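# Seat the arrow gear on the pin, aimed at the mark

## Task

Place the free gear that has a painted arrow onto the pin with the arrow facing up. Push it fully down and turn it so the arrow points at the mark on the collar. The gear must stay like this without the robot holding it.

## Robot and tools

ROBOT. Two Doosan M1013 arms, named left_arm and right_arm, each with a Robotiq 2F-140 parallel gripper. The names do not refer to sides of a camera image. In the scene frame the origin sits on the table top midway between the arms, +z is up, +x runs out over the table, and left_arm is on the +y side. The left_arm base is at (-0.048, +0.542, 0) m with quat_wxyz (+0.999, 0, 0, -0.038). The right_arm base is at (-0.030, -0.550, 0) m with quat_wxyz (+0.999, 0, 0, -0.034).

GRIPPER FRAME. The fingers point along the gripper's +z and open and close along its y. end_effector_position is the point between the pads when they are closed. Closed fingertips stick out about 33 mm past it, and fully open ones about 9 mm. Closing moves the tips roughly 24 mm further from the arm, so keep that much room above the table.

execute_actions. Takes "actions", a list holding one item or nothing, plus an optional "pictures" boolean. An empty list ({"actions": []}) changes nothing, returns the state and includes pictures. An action is {"rows": [[...]], "steps": n}. n runs from 1 to 15 steps of 1/30 s each, defaults to 15, and must be at least 7. Each row is used for one step, and the last row repeats if there are fewer rows than steps. A wait is {"steps": n} with no rows and n up to 300. It sends nothing new and returns once n steps have passed since the previous result, counting your writing time. A refused call sends nothing.

ROW LAYOUT. Each row is one flat list of 18 numbers covering both arms, even if only one arm moves. Numbers 1-6 are left_arm's absolute joint targets in radians, in the order waist, shoulder, elbow, forearm roll, wrist pitch, wrist roll, on the same scale as the Joint positions line. Numbers 7-9 are left_arm's gripper position, force_limit and speed. Numbers 10-18 follow the same pattern for right_arm. Joint targets are positions to go to, not offsets. Stated ranges are waist, shoulder, forearm roll, wrist pitch and wrist roll -6.283 to 6.283, and elbow -2.792 to 2.792. A joint's true end may differ from this by up to 0.010 rad. A target more than 0.010 rad past a stated end, and further out than the joint's current angle, gets the call refused. A target past the true end is cut off at that end, and "joint sent to its limit" may then appear, possibly about an earlier action.

GRIPPER NUMBERS. All three are unitless, in [-1, 1]. position: +1 is fully open at 140 mm, the pads touch at about -0.8, and -1 closes until something blocks the fingers. force_limit on parts up to 40 mm wide: about 14 N at -1, 60 N at 0, 107 N at +1. speed: about 30 mm/s at -1, 140 at 0, 250 at +1. To leave a gripper as it is, repeat its previous three numbers, because a 0 counts as a command. To grip, send -1 and confirm that object_status reads 2. To squeeze harder while status is 2, raise force_limit and change position slightly, for example -1 to -0.98.

MOTION. Joint target speeds are capped at 2.09 rad/s for waist and shoulder, 3.14 for elbow and 3.93 for the wrist joints. It takes 0.3 s to reach full speed, and an arm's joints are slowed together so they arrive at the same time. Targets are kept close to the measured angles: within 0.456 rad for waist and shoulder, 0.683 for elbow and 0.854 for the wrist joints. They are also scaled back if they would put the gripper more than 70 mm from where it is now. Far goals therefore take several calls. The result is captured 7 steps before the action ends, and those steps run while you write. Between calls the arms keep heading for the last row until they settle or a step is HELD.

RESULTS. The state line `left_arm: …` | `right_arm: …` gives each gripper's end_effector_position in m, end_effector_quat_wxyz, and linear and angular velocity in m/s and rad/s, all in the scene frame. The reported hand position can be off, more so at long reach. Joint positions and Joint velocities list one block per arm in column order (rad, rad/s). object_status: 0 moving, 1 blocked while opening, 2 blocked while closing (holding something), 3 reached its target or the pads met. position_measured is in counts, from 3 when fully open to 230 when the pads meet, and is not linear in mm. "joint command not followed" means the clearance check changed or blocked joint targets on some steps. HELD marks steps where your row was not fully sent. Flange force is an approximate outside force on the gripper, including the weight of anything held. It reads "no reading" when no estimate exists and is noisy while the arm speeds up or stops. MOTOR HOT warns that a motor is overheating, and an OVER-TEMPERATURE FAULT line means the arm's brakes are on until it cools.

FAULTS AND CAUTIONS. An arm halts for 10 s and drops the rest of the call if a joint's contact torque reaches its load limit (waist 312, shoulder 312, elbow 147, forearm roll 41.4, wrist pitch 41.4, wrist roll 41.4 N m, counting held weight), or if an outside force of 144 N acts on it or on what it holds. Never let the arms collide or press on each other. Do not push, drop or knock anything off the table. Avoid slamming, hard hits and slips. Objects may occasionally be nudged by an outside disturbance.

zoom_image: camera (one of cam_head_left, cam_head_right, cam_high, cam_low, cam_left_wrist, cam_right_wrist) and region [x0, y0, x1, y1] in that camera's pixels, with the origin at the top-left, at most 504 by 504. It gives a closer view of the latest image. Image sizes are 896x504 for the head, high and low cameras and 504x504 for the wrist cameras, which use fisheye lenses.

read_manual: optional section "licences". It only returns licence text.

finished_scene: scene is the number of the current scene. Release the gear and move the gripper away first, so the gear stays seated without the robot's help.

Each tool is called after ">>>" as name([rows], argument=value, ...), one row to a line, values as JSON.

## Session

>>> execute_actions(actions=[])

Scene clock: 0.00 s of 4200.00 s.
left_arm: end_effector_position=(+0.3078, -0.1451, +0.2705) position_measured=3 object_status=3 end_effector_quat_wxyz=(-0.016, +0.979, -0.200, -0.022) end_effector_velocity=(+0.000, +0.000, +0.001) end_effector_angular_velocity=(-0.001, -0.001, +0.000) | right_arm: end_effector_position=(+0.6196, -0.5937, +0.3212) position_measured=3 object_status=3 end_effector_quat_wxyz=(-0.000, +0.999, -0.034, +0.000) end_effector_velocity=(+0.000, +0.000, +0.000) end_effector_angular_velocity=(-0.000, -0.001, +0.001)
Joint positions: left_arm=[-1.055  0.405  1.382 -0.016  1.406  0.846] | right_arm=[-0.052  0.165  1.604  0.     1.372  1.518]
Joint velocities: left_arm=[ 0.    -0.001  0.     0.    -0.     0.   ] | right_arm=[ 0.001 -0.    -0.    -0.    -0.001  0.   ]
Flange force (N, the push that the arm receives, along the gripper's own x y z axes): no reading

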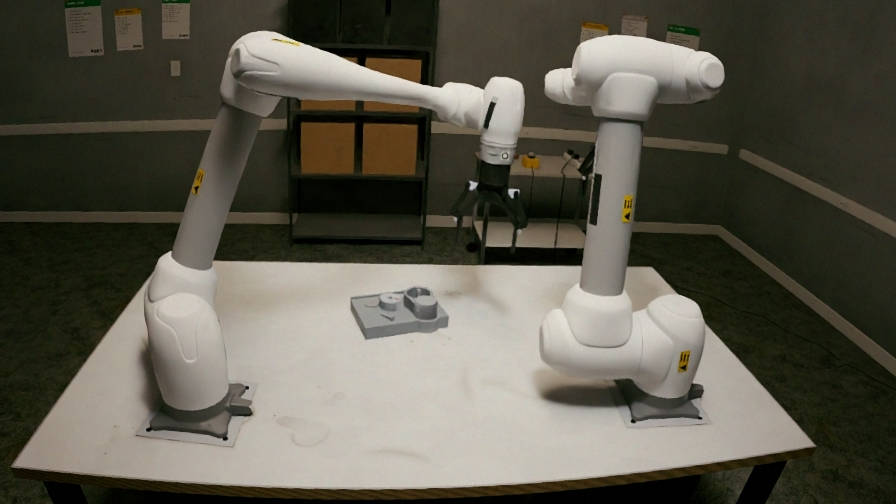

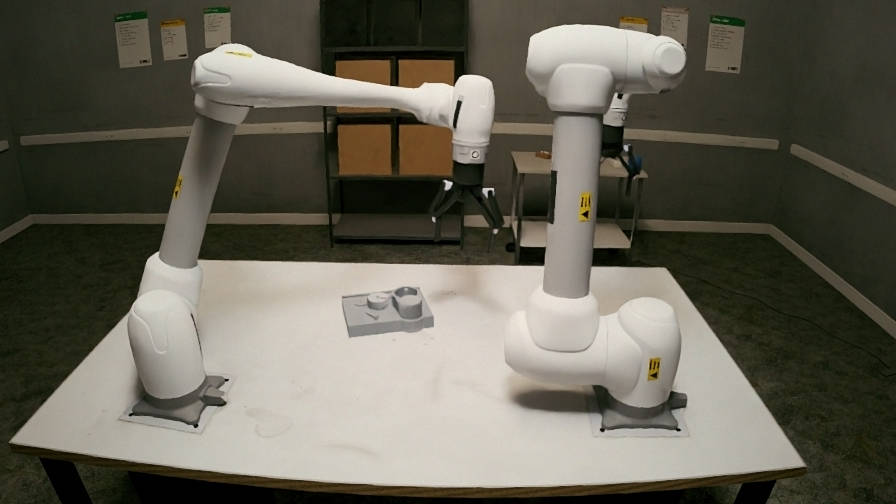

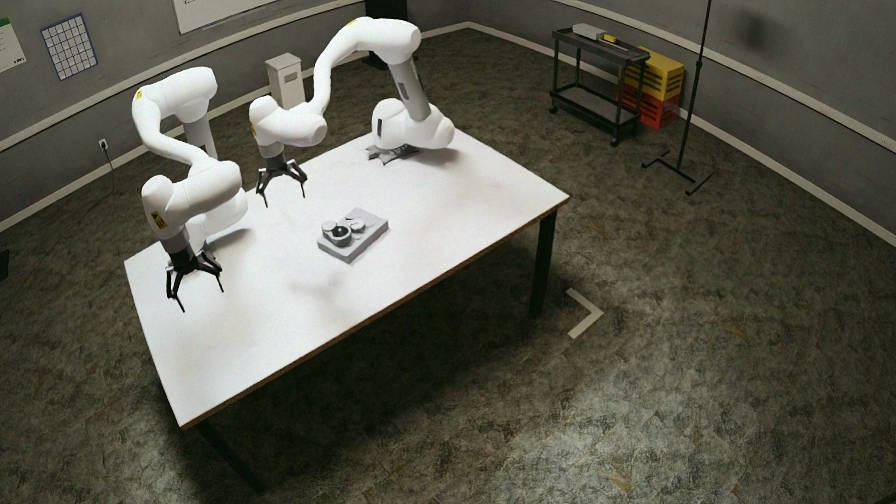

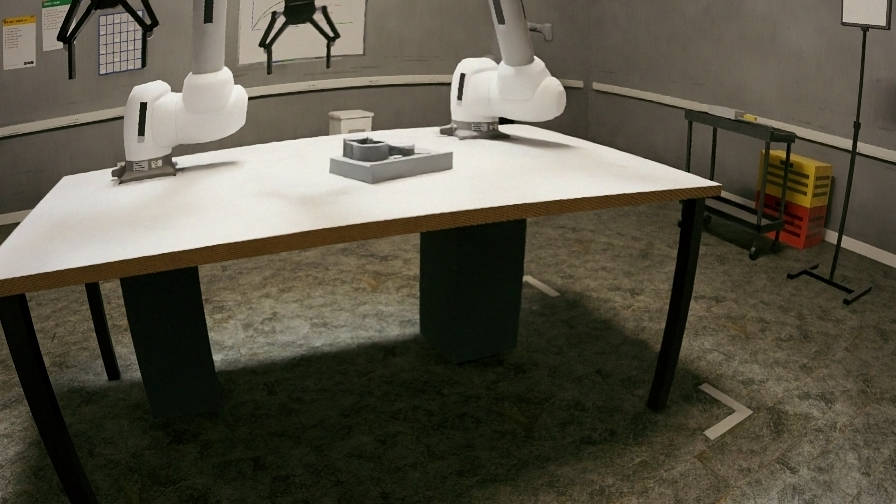

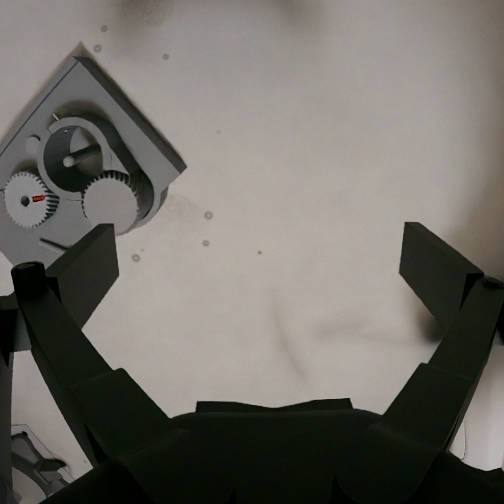

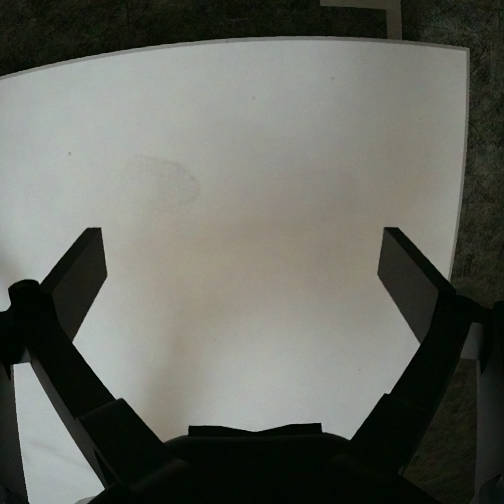

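>>> zoom_image(camera="cam_left_wrist", region=[0, 30, 240, 270])

>>> zoom_image(camera="cam_head_left", region=[335, 270, 465, 350])

>>> zoom_image(camera="cam_low", region=[320, 120, 460, 195])

Region (0, 30, 240, 270) of cam_left_wrist's 504x504 image, scaled by 2.100, with more detail than that image has.

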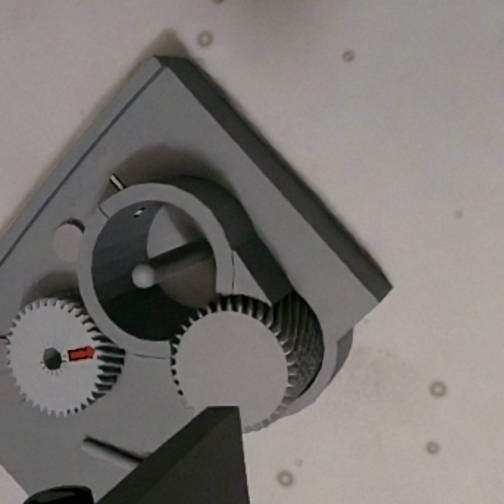

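Region (335, 270, 465, 350) of cam_head_left's 896x504 image, scaled by 3.877, with more detail than that image has; it fills the top 310 rows of this view, and the rest is white.

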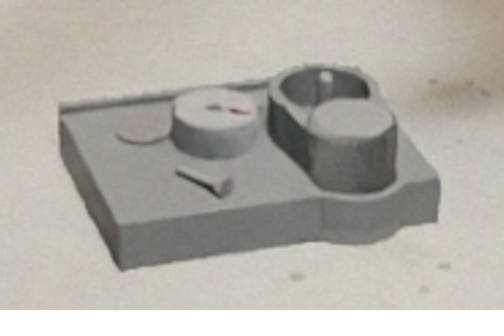

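Region (320, 120, 460, 195) of cam_low's 896x504 image, scaled by 3.600, with more detail than that image has; it fills the top 270 rows of this view, and the rest is white.

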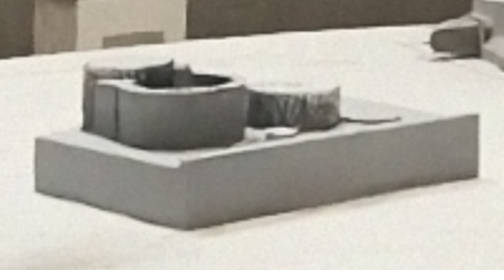

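>>> execute_actions([
  {"rows":[[-0.7755,0.2436,1.6963,0,1.2017,0.719,1,0,0,-0.052,0.165,1.604,0,1.372,1.518,1,0,0]]},
])

>>> execute_actions([
  {"steps":25},
], pictures=true)

Scene clock: 1.20 s of 4200.00 s.
left_arm: end_effector_position=(+0.3668, -0.0615, +0.2502) position_measured=3 object_status=3 end_effector_quat_wxyz=(-0.009, +0.993, -0.115, -0.013) end_effector_velocity=(+0.266, +0.456, -0.110) end_effector_angular_velocity=(-0.069, -0.095, +0.897) | right_arm: end_effector_position=(+0.6196, -0.5938, +0.3214) position_measured=3 object_status=3 end_effector_quat_wxyz=(+0.000, +0.999, -0.034, +0.000) end_effector_velocity=(-0.000, -0.001, +0.001) end_effector_angular_velocity=(+0.000, +0.000, -0.001)
Joint positions: left_arm=[-0.936  0.336  1.516 -0.01   1.319  0.792] | right_arm=[-0.052  0.165  1.604  0.     1.372  1.518]
Joint velocities: left_arm=[ 0.623 -0.359  0.698  0.035 -0.45  -0.28 ] | right_arm=[-0.002 -0.    -0.001  0.     0.001 -0.   ]
Flange force (N, the push that the arm receives, along the gripper's own x y z axes): left_arm=[-1.4 5.9 2.3] | right_arm=[2.5 1.0 -2.0]
Steps of this call (steps 1 to 28: nothing new was sent; steps 29 to 36: the first 8 steps of this action). Readings (joint positions | what the end effector reports):
29: left_arm=[-1.055 0.405 1.382 -0.016 1.406 0.846] | right_arm=[-0.052 0.165 1.604 0.000 1.372 1.518] | left_arm position_measured=3 object_status=3 | right_arm position_measured=3 object_status=3
30: left_arm=[-1.051 0.403 1.386 -0.016 1.403 0.844] | right_arm=[-0.052 0.165 1.604 0.000 1.372 1.518] | left_arm position_measured=3 object_status=3 | right_arm position_measured=3 object_status=3
32: left_arm=[-1.022 0.386 1.420 -0.015 1.381 0.830] | right_arm=[-0.052 0.165 1.604 0.000 1.372 1.518] | left_arm position_measured=3 object_status=3 | right_arm position_measured=3 object_status=3
36: the state above

Scene clock: 2.03 s of 4200.00 s.
left_arm: end_effector_position=(+0.4203, +0.0602, +0.2200) position_measured=3 object_status=3 end_effector_quat_wxyz=(-0.000, +1.000, +0.000, -0.000) end_effector_velocity=(-0.000, +0.001, -0.001) end_effector_angular_velocity=(+0.004, +0.001, -0.001) | right_arm: end_effector_position=(+0.6196, -0.5938, +0.3215) position_measured=3 object_status=3 end_effector_quat_wxyz=(+0.000, +0.999, -0.034, +0.000) end_effector_velocity=(+0.000, +0.000, -0.000) end_effector_angular_velocity=(+0.000, +0.000, +0.000)
Joint positions: left_arm=[-0.775  0.244  1.696  0.     1.202  0.719] | right_arm=[-0.052  0.165  1.604  0.     1.372  1.518]
Joint velocities: left_arm=[-0.     0.001  0.     0.002  0.002 -0.   ] | right_arm=[ 0.  0. -0.  0. -0.  0.]
Flange force (N, the push that the arm receives, along the gripper's own x y z axes): left_arm=[-0.8 5.0 2.4] | right_arm=[-1.6 -0.3 -2.4]
Kept back: nothing.
Steps of this call (steps 1 to 7: the last 7 steps of your previous action; steps 8 to 25: the robot went on to your last target). Readings (joint positions | what the end effector reports):
1: left_arm=[-0.915 0.324 1.540 -0.008 1.303 0.782] | right_arm=[-0.052 0.165 1.604 0.000 1.372 1.518] | left_arm position_measured=3 object_status=3 | right_arm position_measured=3 object_status=3
2: left_arm=[-0.894 0.312 1.564 -0.007 1.288 0.772] | right_arm=[-0.052 0.165 1.604 0.000 1.372 1.518] | left_arm position_measured=3 object_status=3 | right_arm position_measured=3 object_status=3
4: left_arm=[-0.851 0.287 1.611 -0.005 1.257 0.753] | right_arm=[-0.052 0.165 1.604 0.000 1.372 1.518] | left_arm position_measured=3 object_status=3 | right_arm position_measured=3 object_status=3
8: left_arm=[-0.780 0.246 1.691 -0.000 1.206 0.721] | right_arm=[-0.052 0.165 1.604 0.000 1.372 1.518] | left_arm position_measured=3 object_status=3 | right_arm position_measured=3 object_status=3
25: the state above

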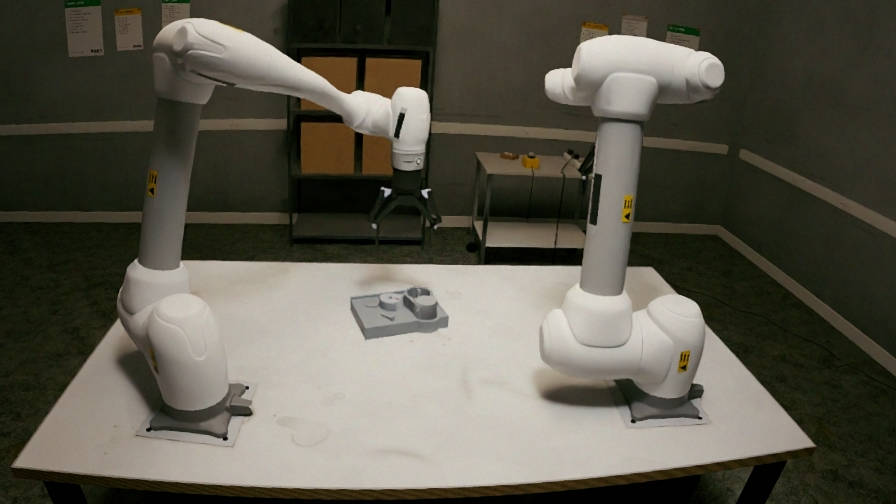

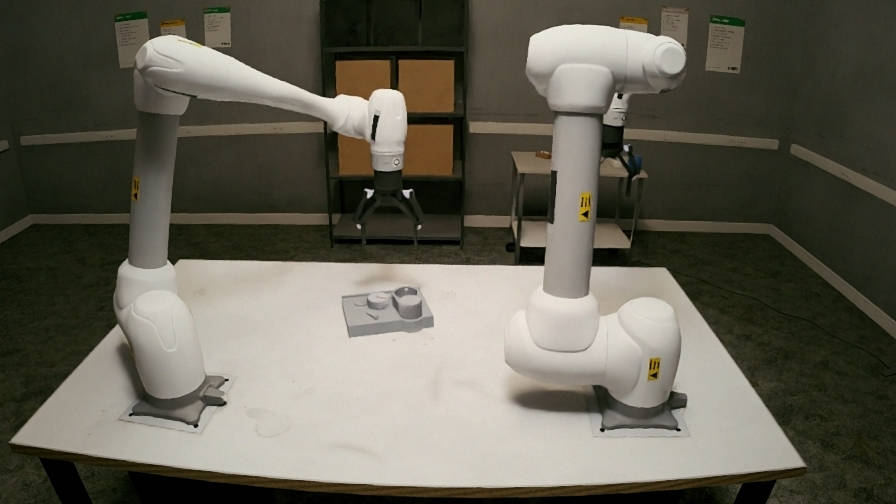

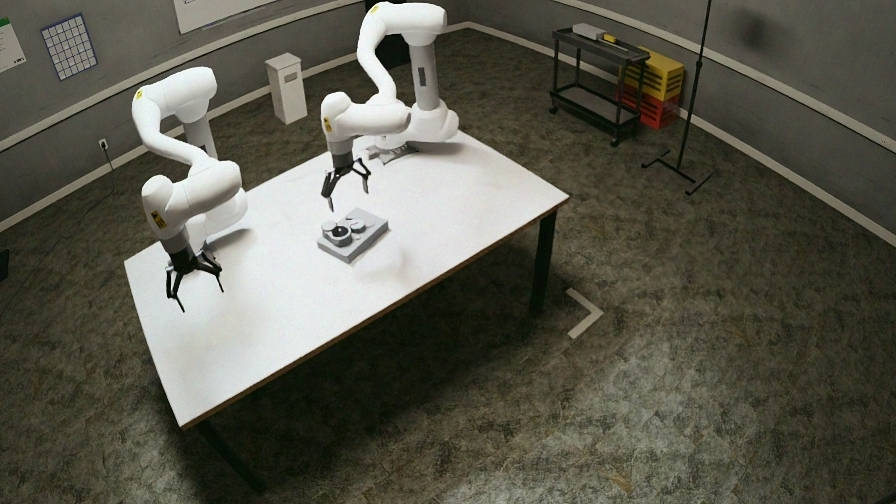

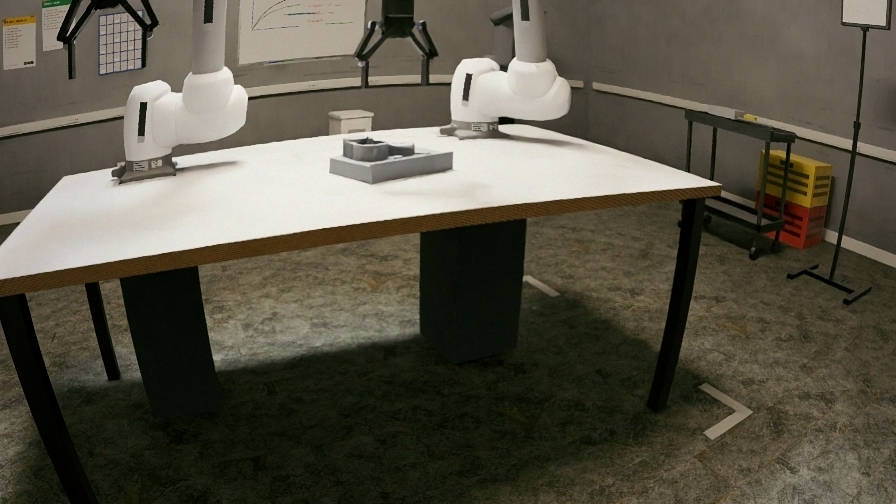

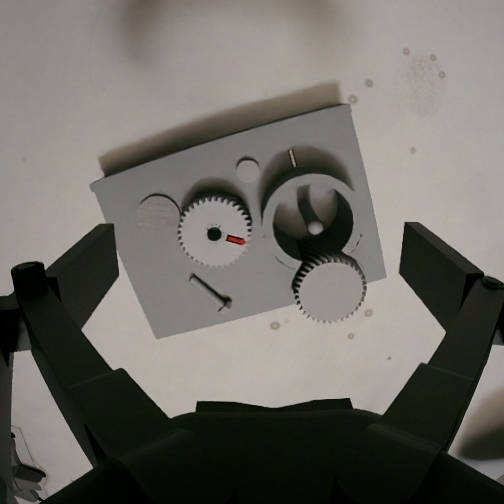

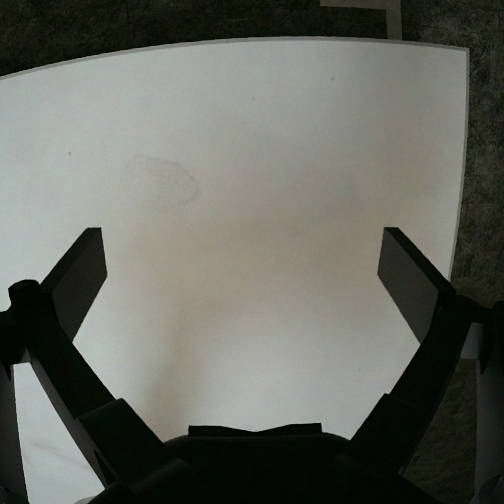

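>>> zoom_image(camera="cam_left_wrist", region=[170, 130, 390, 340])

>>> zoom_image(camera="cam_high", region=[310, 200, 400, 270])

Region (170, 130, 390, 340) of cam_left_wrist's 504x504 image, scaled by 2.291, with more detail than that image has; it fills the top 481 rows of this view, and the rest is white.

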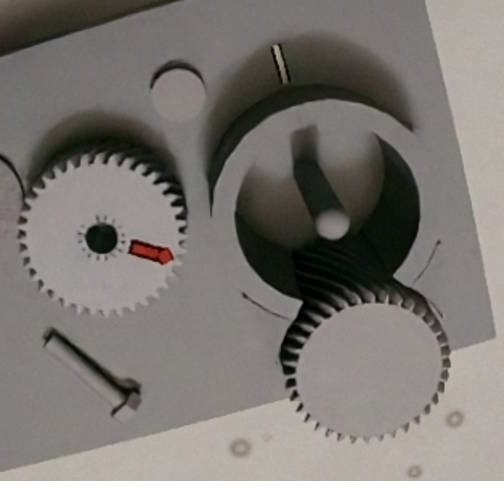

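Region (310, 200, 400, 270) of cam_high's 896x504 image, scaled by 5.600, with more detail than that image has.

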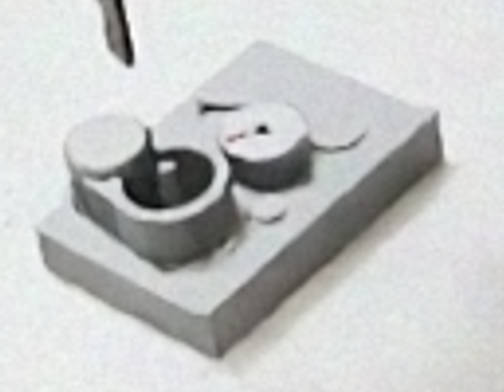

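>>> execute_actions([
  {"rows":[[-0.9206,0.3063,1.7913,0,1.044,0.314,0.2,0,0,-0.052,0.165,1.604,0,1.372,1.518,1,0,0]]},
])

>>> execute_actions([
  {"steps":15},
], pictures=true)

>>> zoom_image(camera="cam_low", region=[300, 70, 460, 195])

Scene clock: 3.30 s of 4200.00 s.
left_arm: end_effector_position=(+0.3726, +0.0169, +0.1602) position_measured=52 object_status=0 end_effector_quat_wxyz=(-0.000, +0.996, +0.086, +0.000) end_effector_velocity=(-0.285, -0.216, -0.324) end_effector_angular_velocity=(-0.002, -0.002, +0.941) | right_arm: end_effector_position=(+0.6196, -0.5938, +0.3215) position_measured=3 object_status=3 end_effector_quat_wxyz=(+0.000, +0.999, -0.034, +0.000) end_effector_velocity=(+0.000, +0.001, -0.000) end_effector_angular_velocity=(-0.000, -0.000, +0.002)
Joint positions: left_arm=[-0.871  0.285  1.759  0.     1.098  0.452] | right_arm=[-0.052  0.165  1.604 -0.     1.372  1.518]
Joint velocities: left_arm=[-0.532  0.228  0.345 -0.    -0.575 -1.473] | right_arm=[ 0.002  0.     0.    -0.    -0.001 -0.   ]
Flange force (N, the push that the arm receives, along the gripper's own x y z axes): left_arm=[-0.4 8.0 2.4] | right_arm=[-0.5 1.1 -2.4]
Steps of this call (steps 1 to 15: the robot went on to your last target; steps 16 to 30: nothing new was sent; steps 31 to 38: the first 8 steps of this action). Readings (joint positions | what the end effector reports):
31: left_arm=[-0.776 0.244 1.696 0.000 1.202 0.719] | right_arm=[-0.052 0.165 1.604 -0.000 1.372 1.518] | left_arm position_measured=3 object_status=0 | right_arm position_measured=3 object_status=3
32: left_arm=[-0.778 0.244 1.698 0.000 1.199 0.712] | right_arm=[-0.052 0.165 1.604 -0.000 1.372 1.518] | left_arm position_measured=6 object_status=0 | right_arm position_measured=3 object_status=3
34: left_arm=[-0.798 0.253 1.711 0.000 1.177 0.656] | right_arm=[-0.052 0.165 1.604 -0.000 1.372 1.518] | left_arm position_measured=21 object_status=0 | right_arm position_measured=3 object_status=3
38: the state above

Scene clock: 3.80 s of 4200.00 s.
left_arm: end_effector_position=(+0.3451, -0.0019, +0.1301) position_measured=104 object_status=3 end_effector_quat_wxyz=(+0.000, +0.992, +0.130, +0.000) end_effector_velocity=(+0.000, +0.001, -0.000) end_effector_angular_velocity=(+0.002, -0.000, -0.000) | right_arm: end_effector_position=(+0.6196, -0.5938, +0.3215) position_measured=3 object_status=3 end_effector_quat_wxyz=(+0.000, +0.999, -0.034, +0.000) end_effector_velocity=(-0.000, +0.001, +0.000) end_effector_angular_velocity=(+0.000, +0.001, +0.001)
Joint positions: left_arm=[-0.921  0.306  1.791  0.     1.044  0.314] | right_arm=[-0.052  0.165  1.604 -0.     1.372  1.518]
Joint velocities: left_arm=[ 0.     0.    -0.     0.001  0.002 -0.   ] | right_arm=[ 0.001 -0.    -0.001  0.     0.002  0.   ]
Flange force (N, the push that the arm receives, along the gripper's own x y z axes): left_arm=[-3.6 4.5 2.4] | right_arm=[-3.4 3.4 -1.6]
Kept back: nothing.
Steps of this call (steps 1 to 7: the last 7 steps of your previous action; steps 8 to 15: the robot went on to your last target). Readings (joint positions | what the end effector reports):
1: left_arm=[-0.889 0.293 1.770 0.000 1.079 0.404] | right_arm=[-0.052 0.165 1.604 -0.000 1.372 1.518] | left_arm position_measured=59 object_status=0 | right_arm position_measured=3 object_status=3
2: left_arm=[-0.903 0.299 1.780 0.000 1.063 0.363] | right_arm=[-0.052 0.165 1.604 -0.000 1.372 1.518] | left_arm position_measured=67 object_status=0 | right_arm position_measured=3 object_status=3
4: left_arm=[-0.919 0.306 1.790 0.000 1.046 0.319] | right_arm=[-0.052 0.165 1.604 -0.000 1.372 1.518] | left_arm position_measured=82 object_status=0 | right_arm position_measured=3 object_status=3
8: left_arm=[-0.921 0.306 1.791 0.000 1.044 0.314] | right_arm=[-0.052 0.165 1.604 -0.000 1.372 1.518] | left_arm position_measured=104 object_status=0 | right_arm position_measured=3 object_status=3
15: the state above

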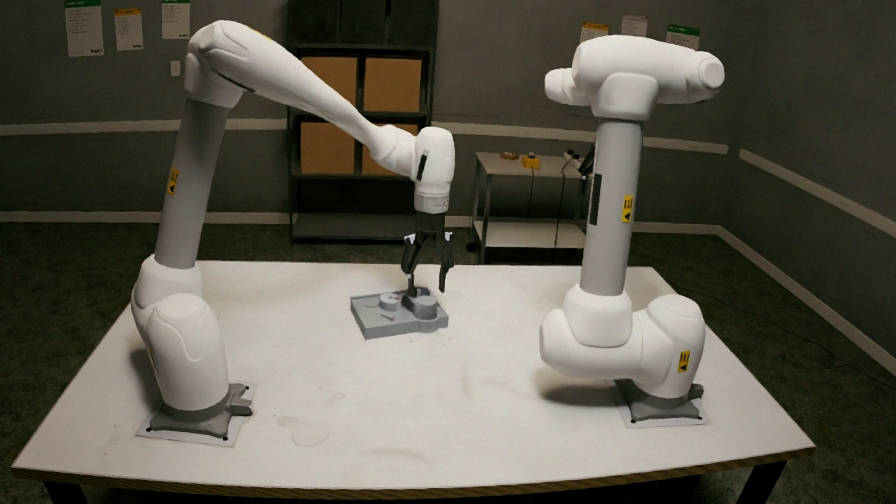

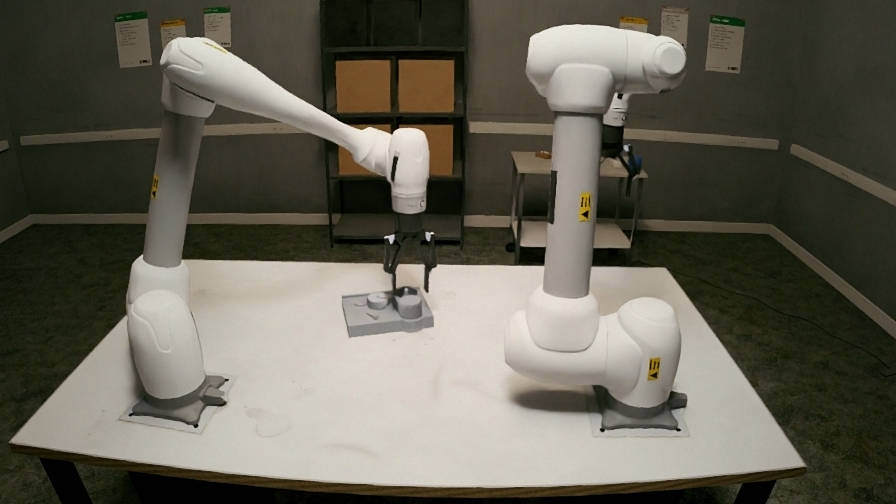

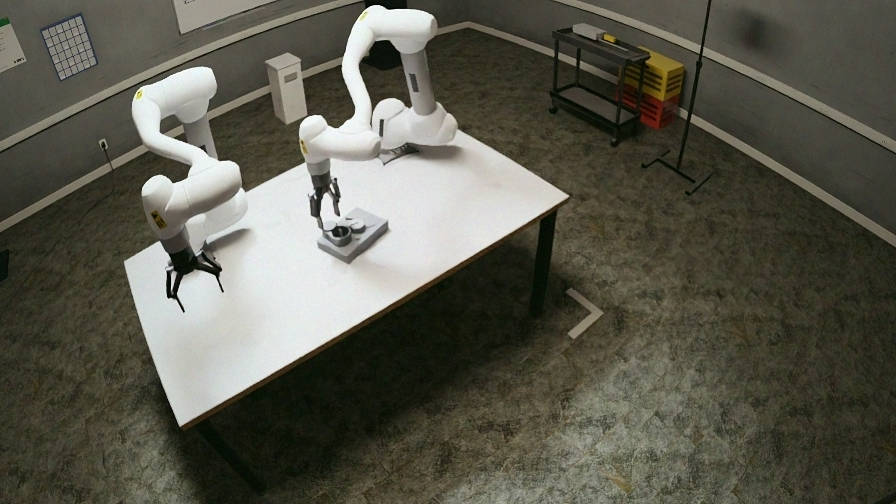

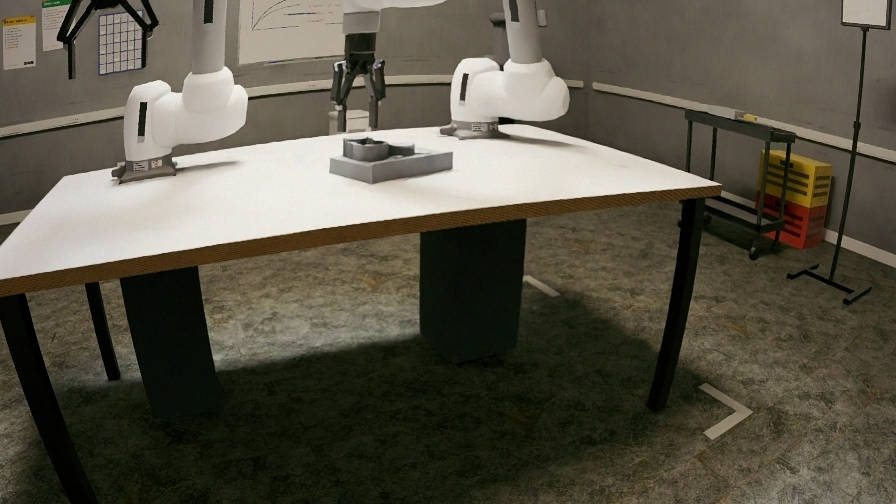

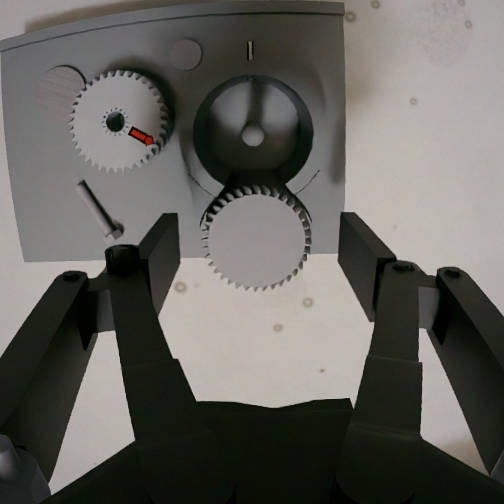

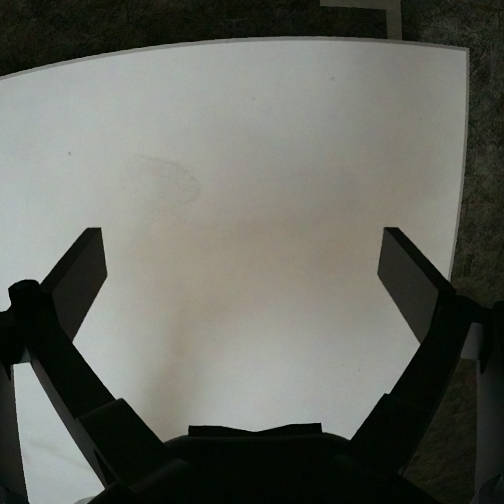

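Region (300, 70, 460, 195) of cam_low's 896x504 image, scaled by 3.150, with more detail than that image has; it fills the top 394 rows of this view, and the rest is white.

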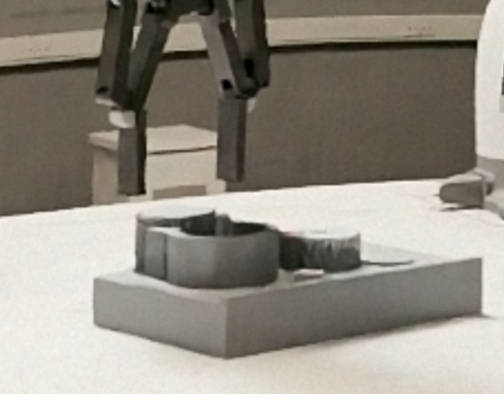

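>>> execute_actions([
  {"rows":[[-0.9291,0.3248,1.8176,0,0.9992,0.305,0.2,0,0,-0.052,0.165,1.604,0,1.372,1.518,1,0,0]],"steps":10},
])

>>> execute_actions([
  {"rows":[[-0.9291,0.3248,1.8176,0,0.9992,0.305,-1,-0.6,-0.6,-0.052,0.165,1.604,0,1.372,1.518,1,0,0]]},
])

>>> execute_actions([
  {"steps":10},
], pictures=true)

>>> zoom_image(camera="cam_left_wrist", region=[150, 30, 400, 310])

Scene clock: 4.43 s of 4200.00 s.
left_arm: end_effector_position=(+0.3425, -0.0029, +0.1164) position_measured=104 object_status=3 end_effector_quat_wxyz=(+0.001, +0.991, +0.130, +0.000) end_effector_velocity=(-0.090, +0.004, -0.345) end_effector_angular_velocity=(+0.060, +0.040, +0.001) | right_arm: end_effector_position=(+0.6196, -0.5938, +0.3215) position_measured=3 object_status=3 end_effector_quat_wxyz=(+0.000, +0.999, -0.034, +0.000) end_effector_velocity=(-0.001, -0.001, -0.001) end_effector_angular_velocity=(+0.000, +0.002, -0.002)
Joint positions: left_arm=[-0.925  0.316  1.806 -0.     1.018  0.309] | right_arm=[-0.052  0.165  1.604 -0.     1.372  1.518]
Joint velocities: left_arm=[-0.11   0.255  0.366 -0.001 -0.549 -0.111] | right_arm=[-0.002 -0.     0.002 -0.     0.001  0.   ]
Flange force (N, the push that the arm receives, along the gripper's own x y z axes): left_arm=[-0.3 5.5 4.5] | right_arm=[-1.7 1.7 -2.2]
Steps of this call (steps 1 to 15: the robot went on to your last target; step 16: nothing new was sent; steps 17 to 19: the first 3 steps of this action). Readings (joint positions | what the end effector reports):
17: left_arm=[-0.921 0.306 1.791 -0.000 1.044 0.314] | right_arm=[-0.052 0.165 1.604 -0.000 1.372 1.518] | left_arm position_measured=104 object_status=3 | right_arm position_measured=3 object_status=3
18: left_arm=[-0.922 0.309 1.795 -0.000 1.036 0.312] | right_arm=[-0.052 0.165 1.604 0.000 1.372 1.518] | left_arm position_measured=104 object_status=3 | right_arm position_measured=3 object_status=3
19: the state above

Scene clock: 4.93 s of 4200.00 s.
left_arm: end_effector_position=(+0.3395, -0.0034, +0.1053) position_measured=129 object_status=0 end_effector_quat_wxyz=(+0.000, +0.992, +0.130, +0.000) end_effector_velocity=(-0.001, +0.003, +0.003) end_effector_angular_velocity=(+0.005, -0.002, -0.004) | right_arm: end_effector_position=(+0.6196, -0.5938, +0.3215) position_measured=3 object_status=3 end_effector_quat_wxyz=(+0.000, +0.999, -0.034, +0.000) end_effector_velocity=(-0.000, -0.000, -0.000) end_effector_angular_velocity=(-0.000, +0.000, -0.000)
Joint positions: left_arm=[-0.929  0.325  1.817  0.     0.999  0.305] | right_arm=[-0.052  0.165  1.604 -0.     1.372  1.518]
Joint velocities: left_arm=[-0.001 -0.005  0.001  0.005  0.007  0.   ] | right_arm=[-0.001  0.     0.001 -0.    -0.    -0.   ]
Flange force (N, the push that the arm receives, along the gripper's own x y z axes): left_arm=[-5.8 -10.6 -25.3] | right_arm=[0.6 0.4 -1.8]
Steps of this call (steps 1 to 7: the last 7 steps of your previous action; steps 8 to 15: the first 8 steps of this action). Readings (joint positions | what the end effector reports):
8: left_arm=[-0.929 0.325 1.818 -0.000 0.999 0.305] | right_arm=[-0.052 0.165 1.604 -0.000 1.372 1.518] | left_arm position_measured=104 object_status=0 | right_arm position_measured=3 object_status=3
9: left_arm=[-0.929 0.325 1.818 -0.000 0.999 0.305] | right_arm=[-0.052 0.165 1.604 -0.000 1.372 1.518] | left_arm position_measured=105 object_status=0 | right_arm position_measured=3 object_status=3
11: left_arm=[-0.929 0.325 1.818 -0.000 0.999 0.305] | right_arm=[-0.052 0.165 1.604 -0.000 1.372 1.518] | left_arm position_measured=113 object_status=0 | right_arm position_measured=3 object_status=3
15: the state above

Scene clock: 5.27 s of 4200.00 s.
left_arm: end_effector_position=(+0.3395, -0.0033, +0.1053) position_measured=137 object_status=2 end_effector_quat_wxyz=(-0.000, +0.992, +0.130, +0.000) end_effector_velocity=(-0.000, -0.001, -0.001) end_effector_angular_velocity=(+0.000, +0.001, -0.000) | right_arm: end_effector_position=(+0.6196, -0.5938, +0.3215) position_measured=3 object_status=3 end_effector_quat_wxyz=(+0.000, +0.999, -0.034, +0.000) end_effector_velocity=(+0.000, -0.001, -0.001) end_effector_angular_velocity=(-0.000, -0.002, -0.001)
Joint positions: left_arm=[-0.929  0.325  1.817  0.     0.999  0.305] | right_arm=[-0.052  0.165  1.604 -0.     1.372  1.518]
Joint velocities: left_arm=[-0.001  0.001 -0.001 -0.    -0.    -0.   ] | right_arm=[-0.001 -0.     0.001 -0.    -0.003 -0.   ]
Flange force (N, the push that the arm receives, along the gripper's own x y z axes): left_arm=[-9.7 -46.4 -77.5] | right_arm=[-0.5 2.1 -2.3]
Kept back: nothing.
Steps of this call (steps 1 to 7: the last 7 steps of your previous action; steps 8 to 10: the robot went on to your last target). Readings (joint positions | what the end effector reports):
1: left_arm=[-0.929 0.324 1.817 0.000 1.000 0.305] | right_arm=[-0.052 0.165 1.604 -0.000 1.372 1.518] | left_arm position_measured=133 object_status=0 | right_arm position_measured=3 object_status=3
2: left_arm=[-0.929 0.324 1.817 0.000 1.000 0.305] | right_arm=[-0.052 0.165 1.604 -0.000 1.372 1.518] | left_arm position_measured=137 object_status=0 | right_arm position_measured=3 object_status=3
4: left_arm=[-0.929 0.324 1.817 0.000 1.000 0.305] | right_arm=[-0.052 0.165 1.604 0.000 1.372 1.518] | left_arm position_measured=137 object_status=0 | right_arm position_measured=3 object_status=3
8: left_arm=[-0.929 0.325 1.817 0.000 0.999 0.305] | right_arm=[-0.052 0.165 1.604 -0.000 1.372 1.518] | left_arm position_measured=137 object_status=2 | right_arm position_measured=3 object_status=3
10: the state above

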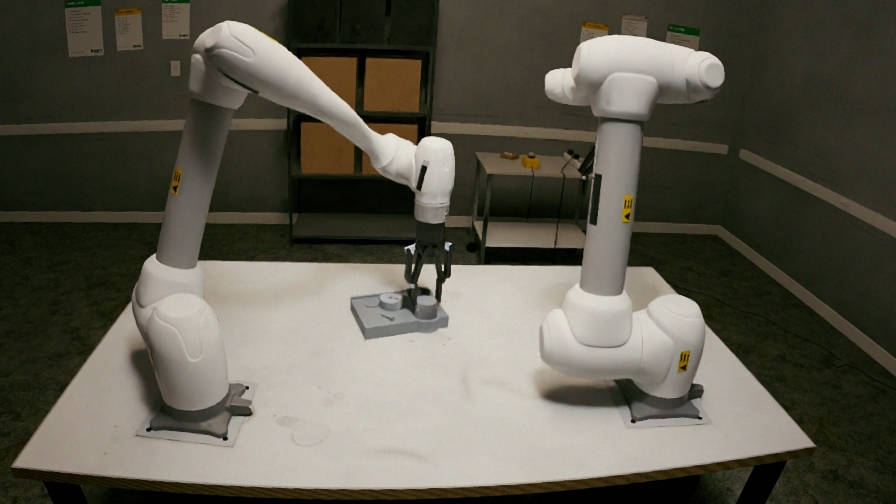

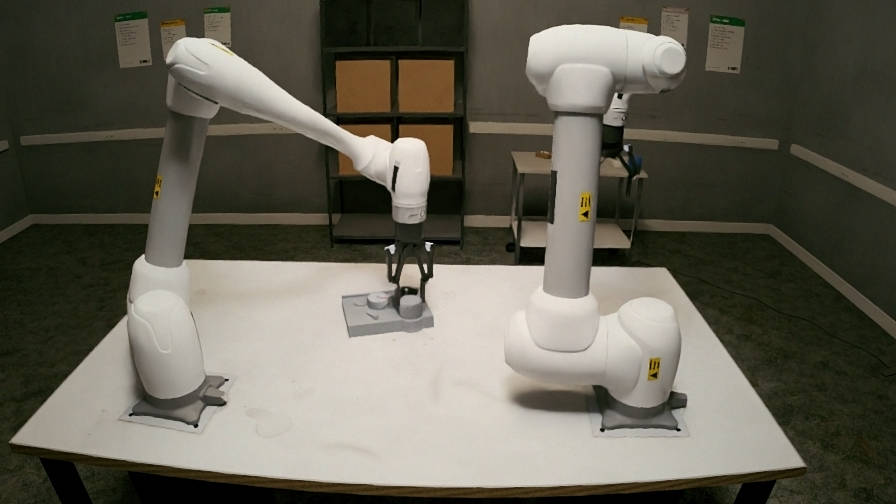

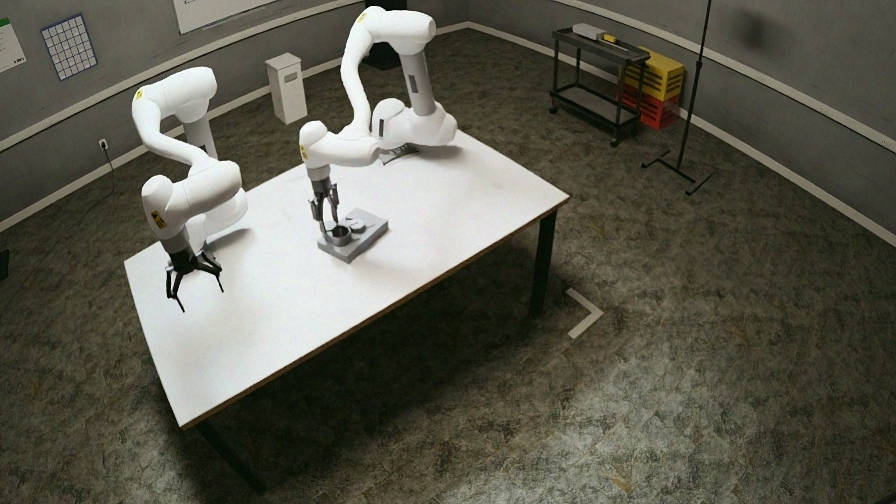

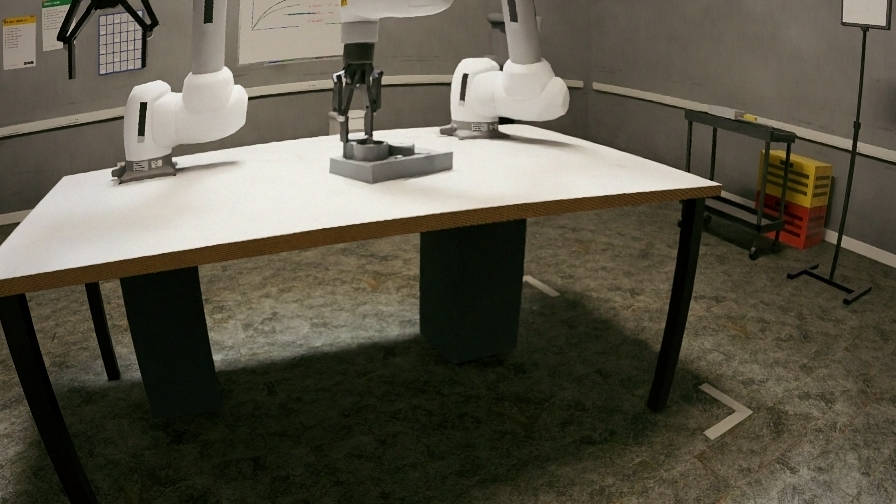

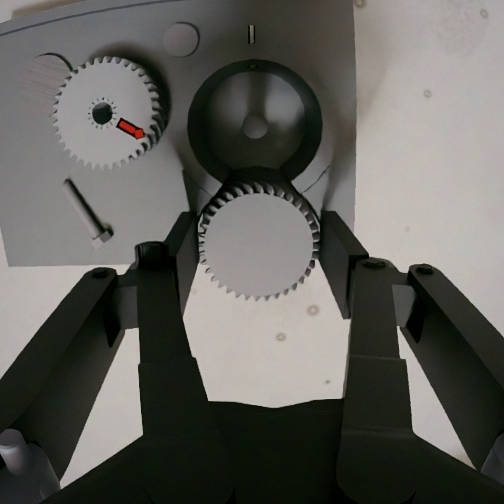

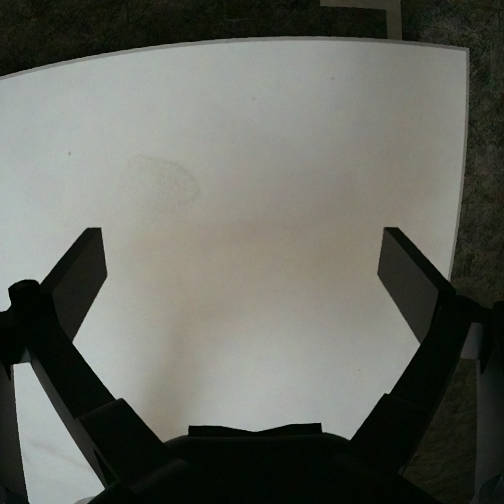

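Region (150, 30, 400, 310) of cam_left_wrist's 504x504 image, scaled by 1.800, with more detail than that image has; it fills the left 450 columns of this view, and the rest is white.

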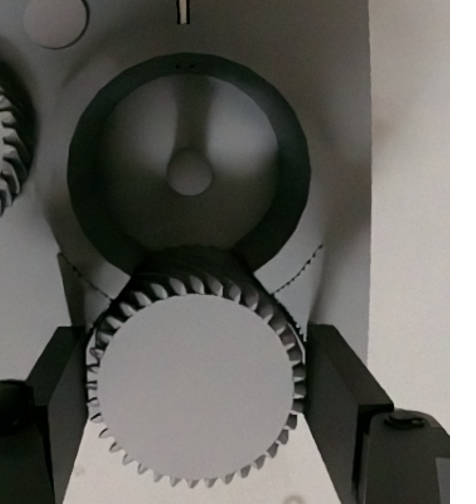

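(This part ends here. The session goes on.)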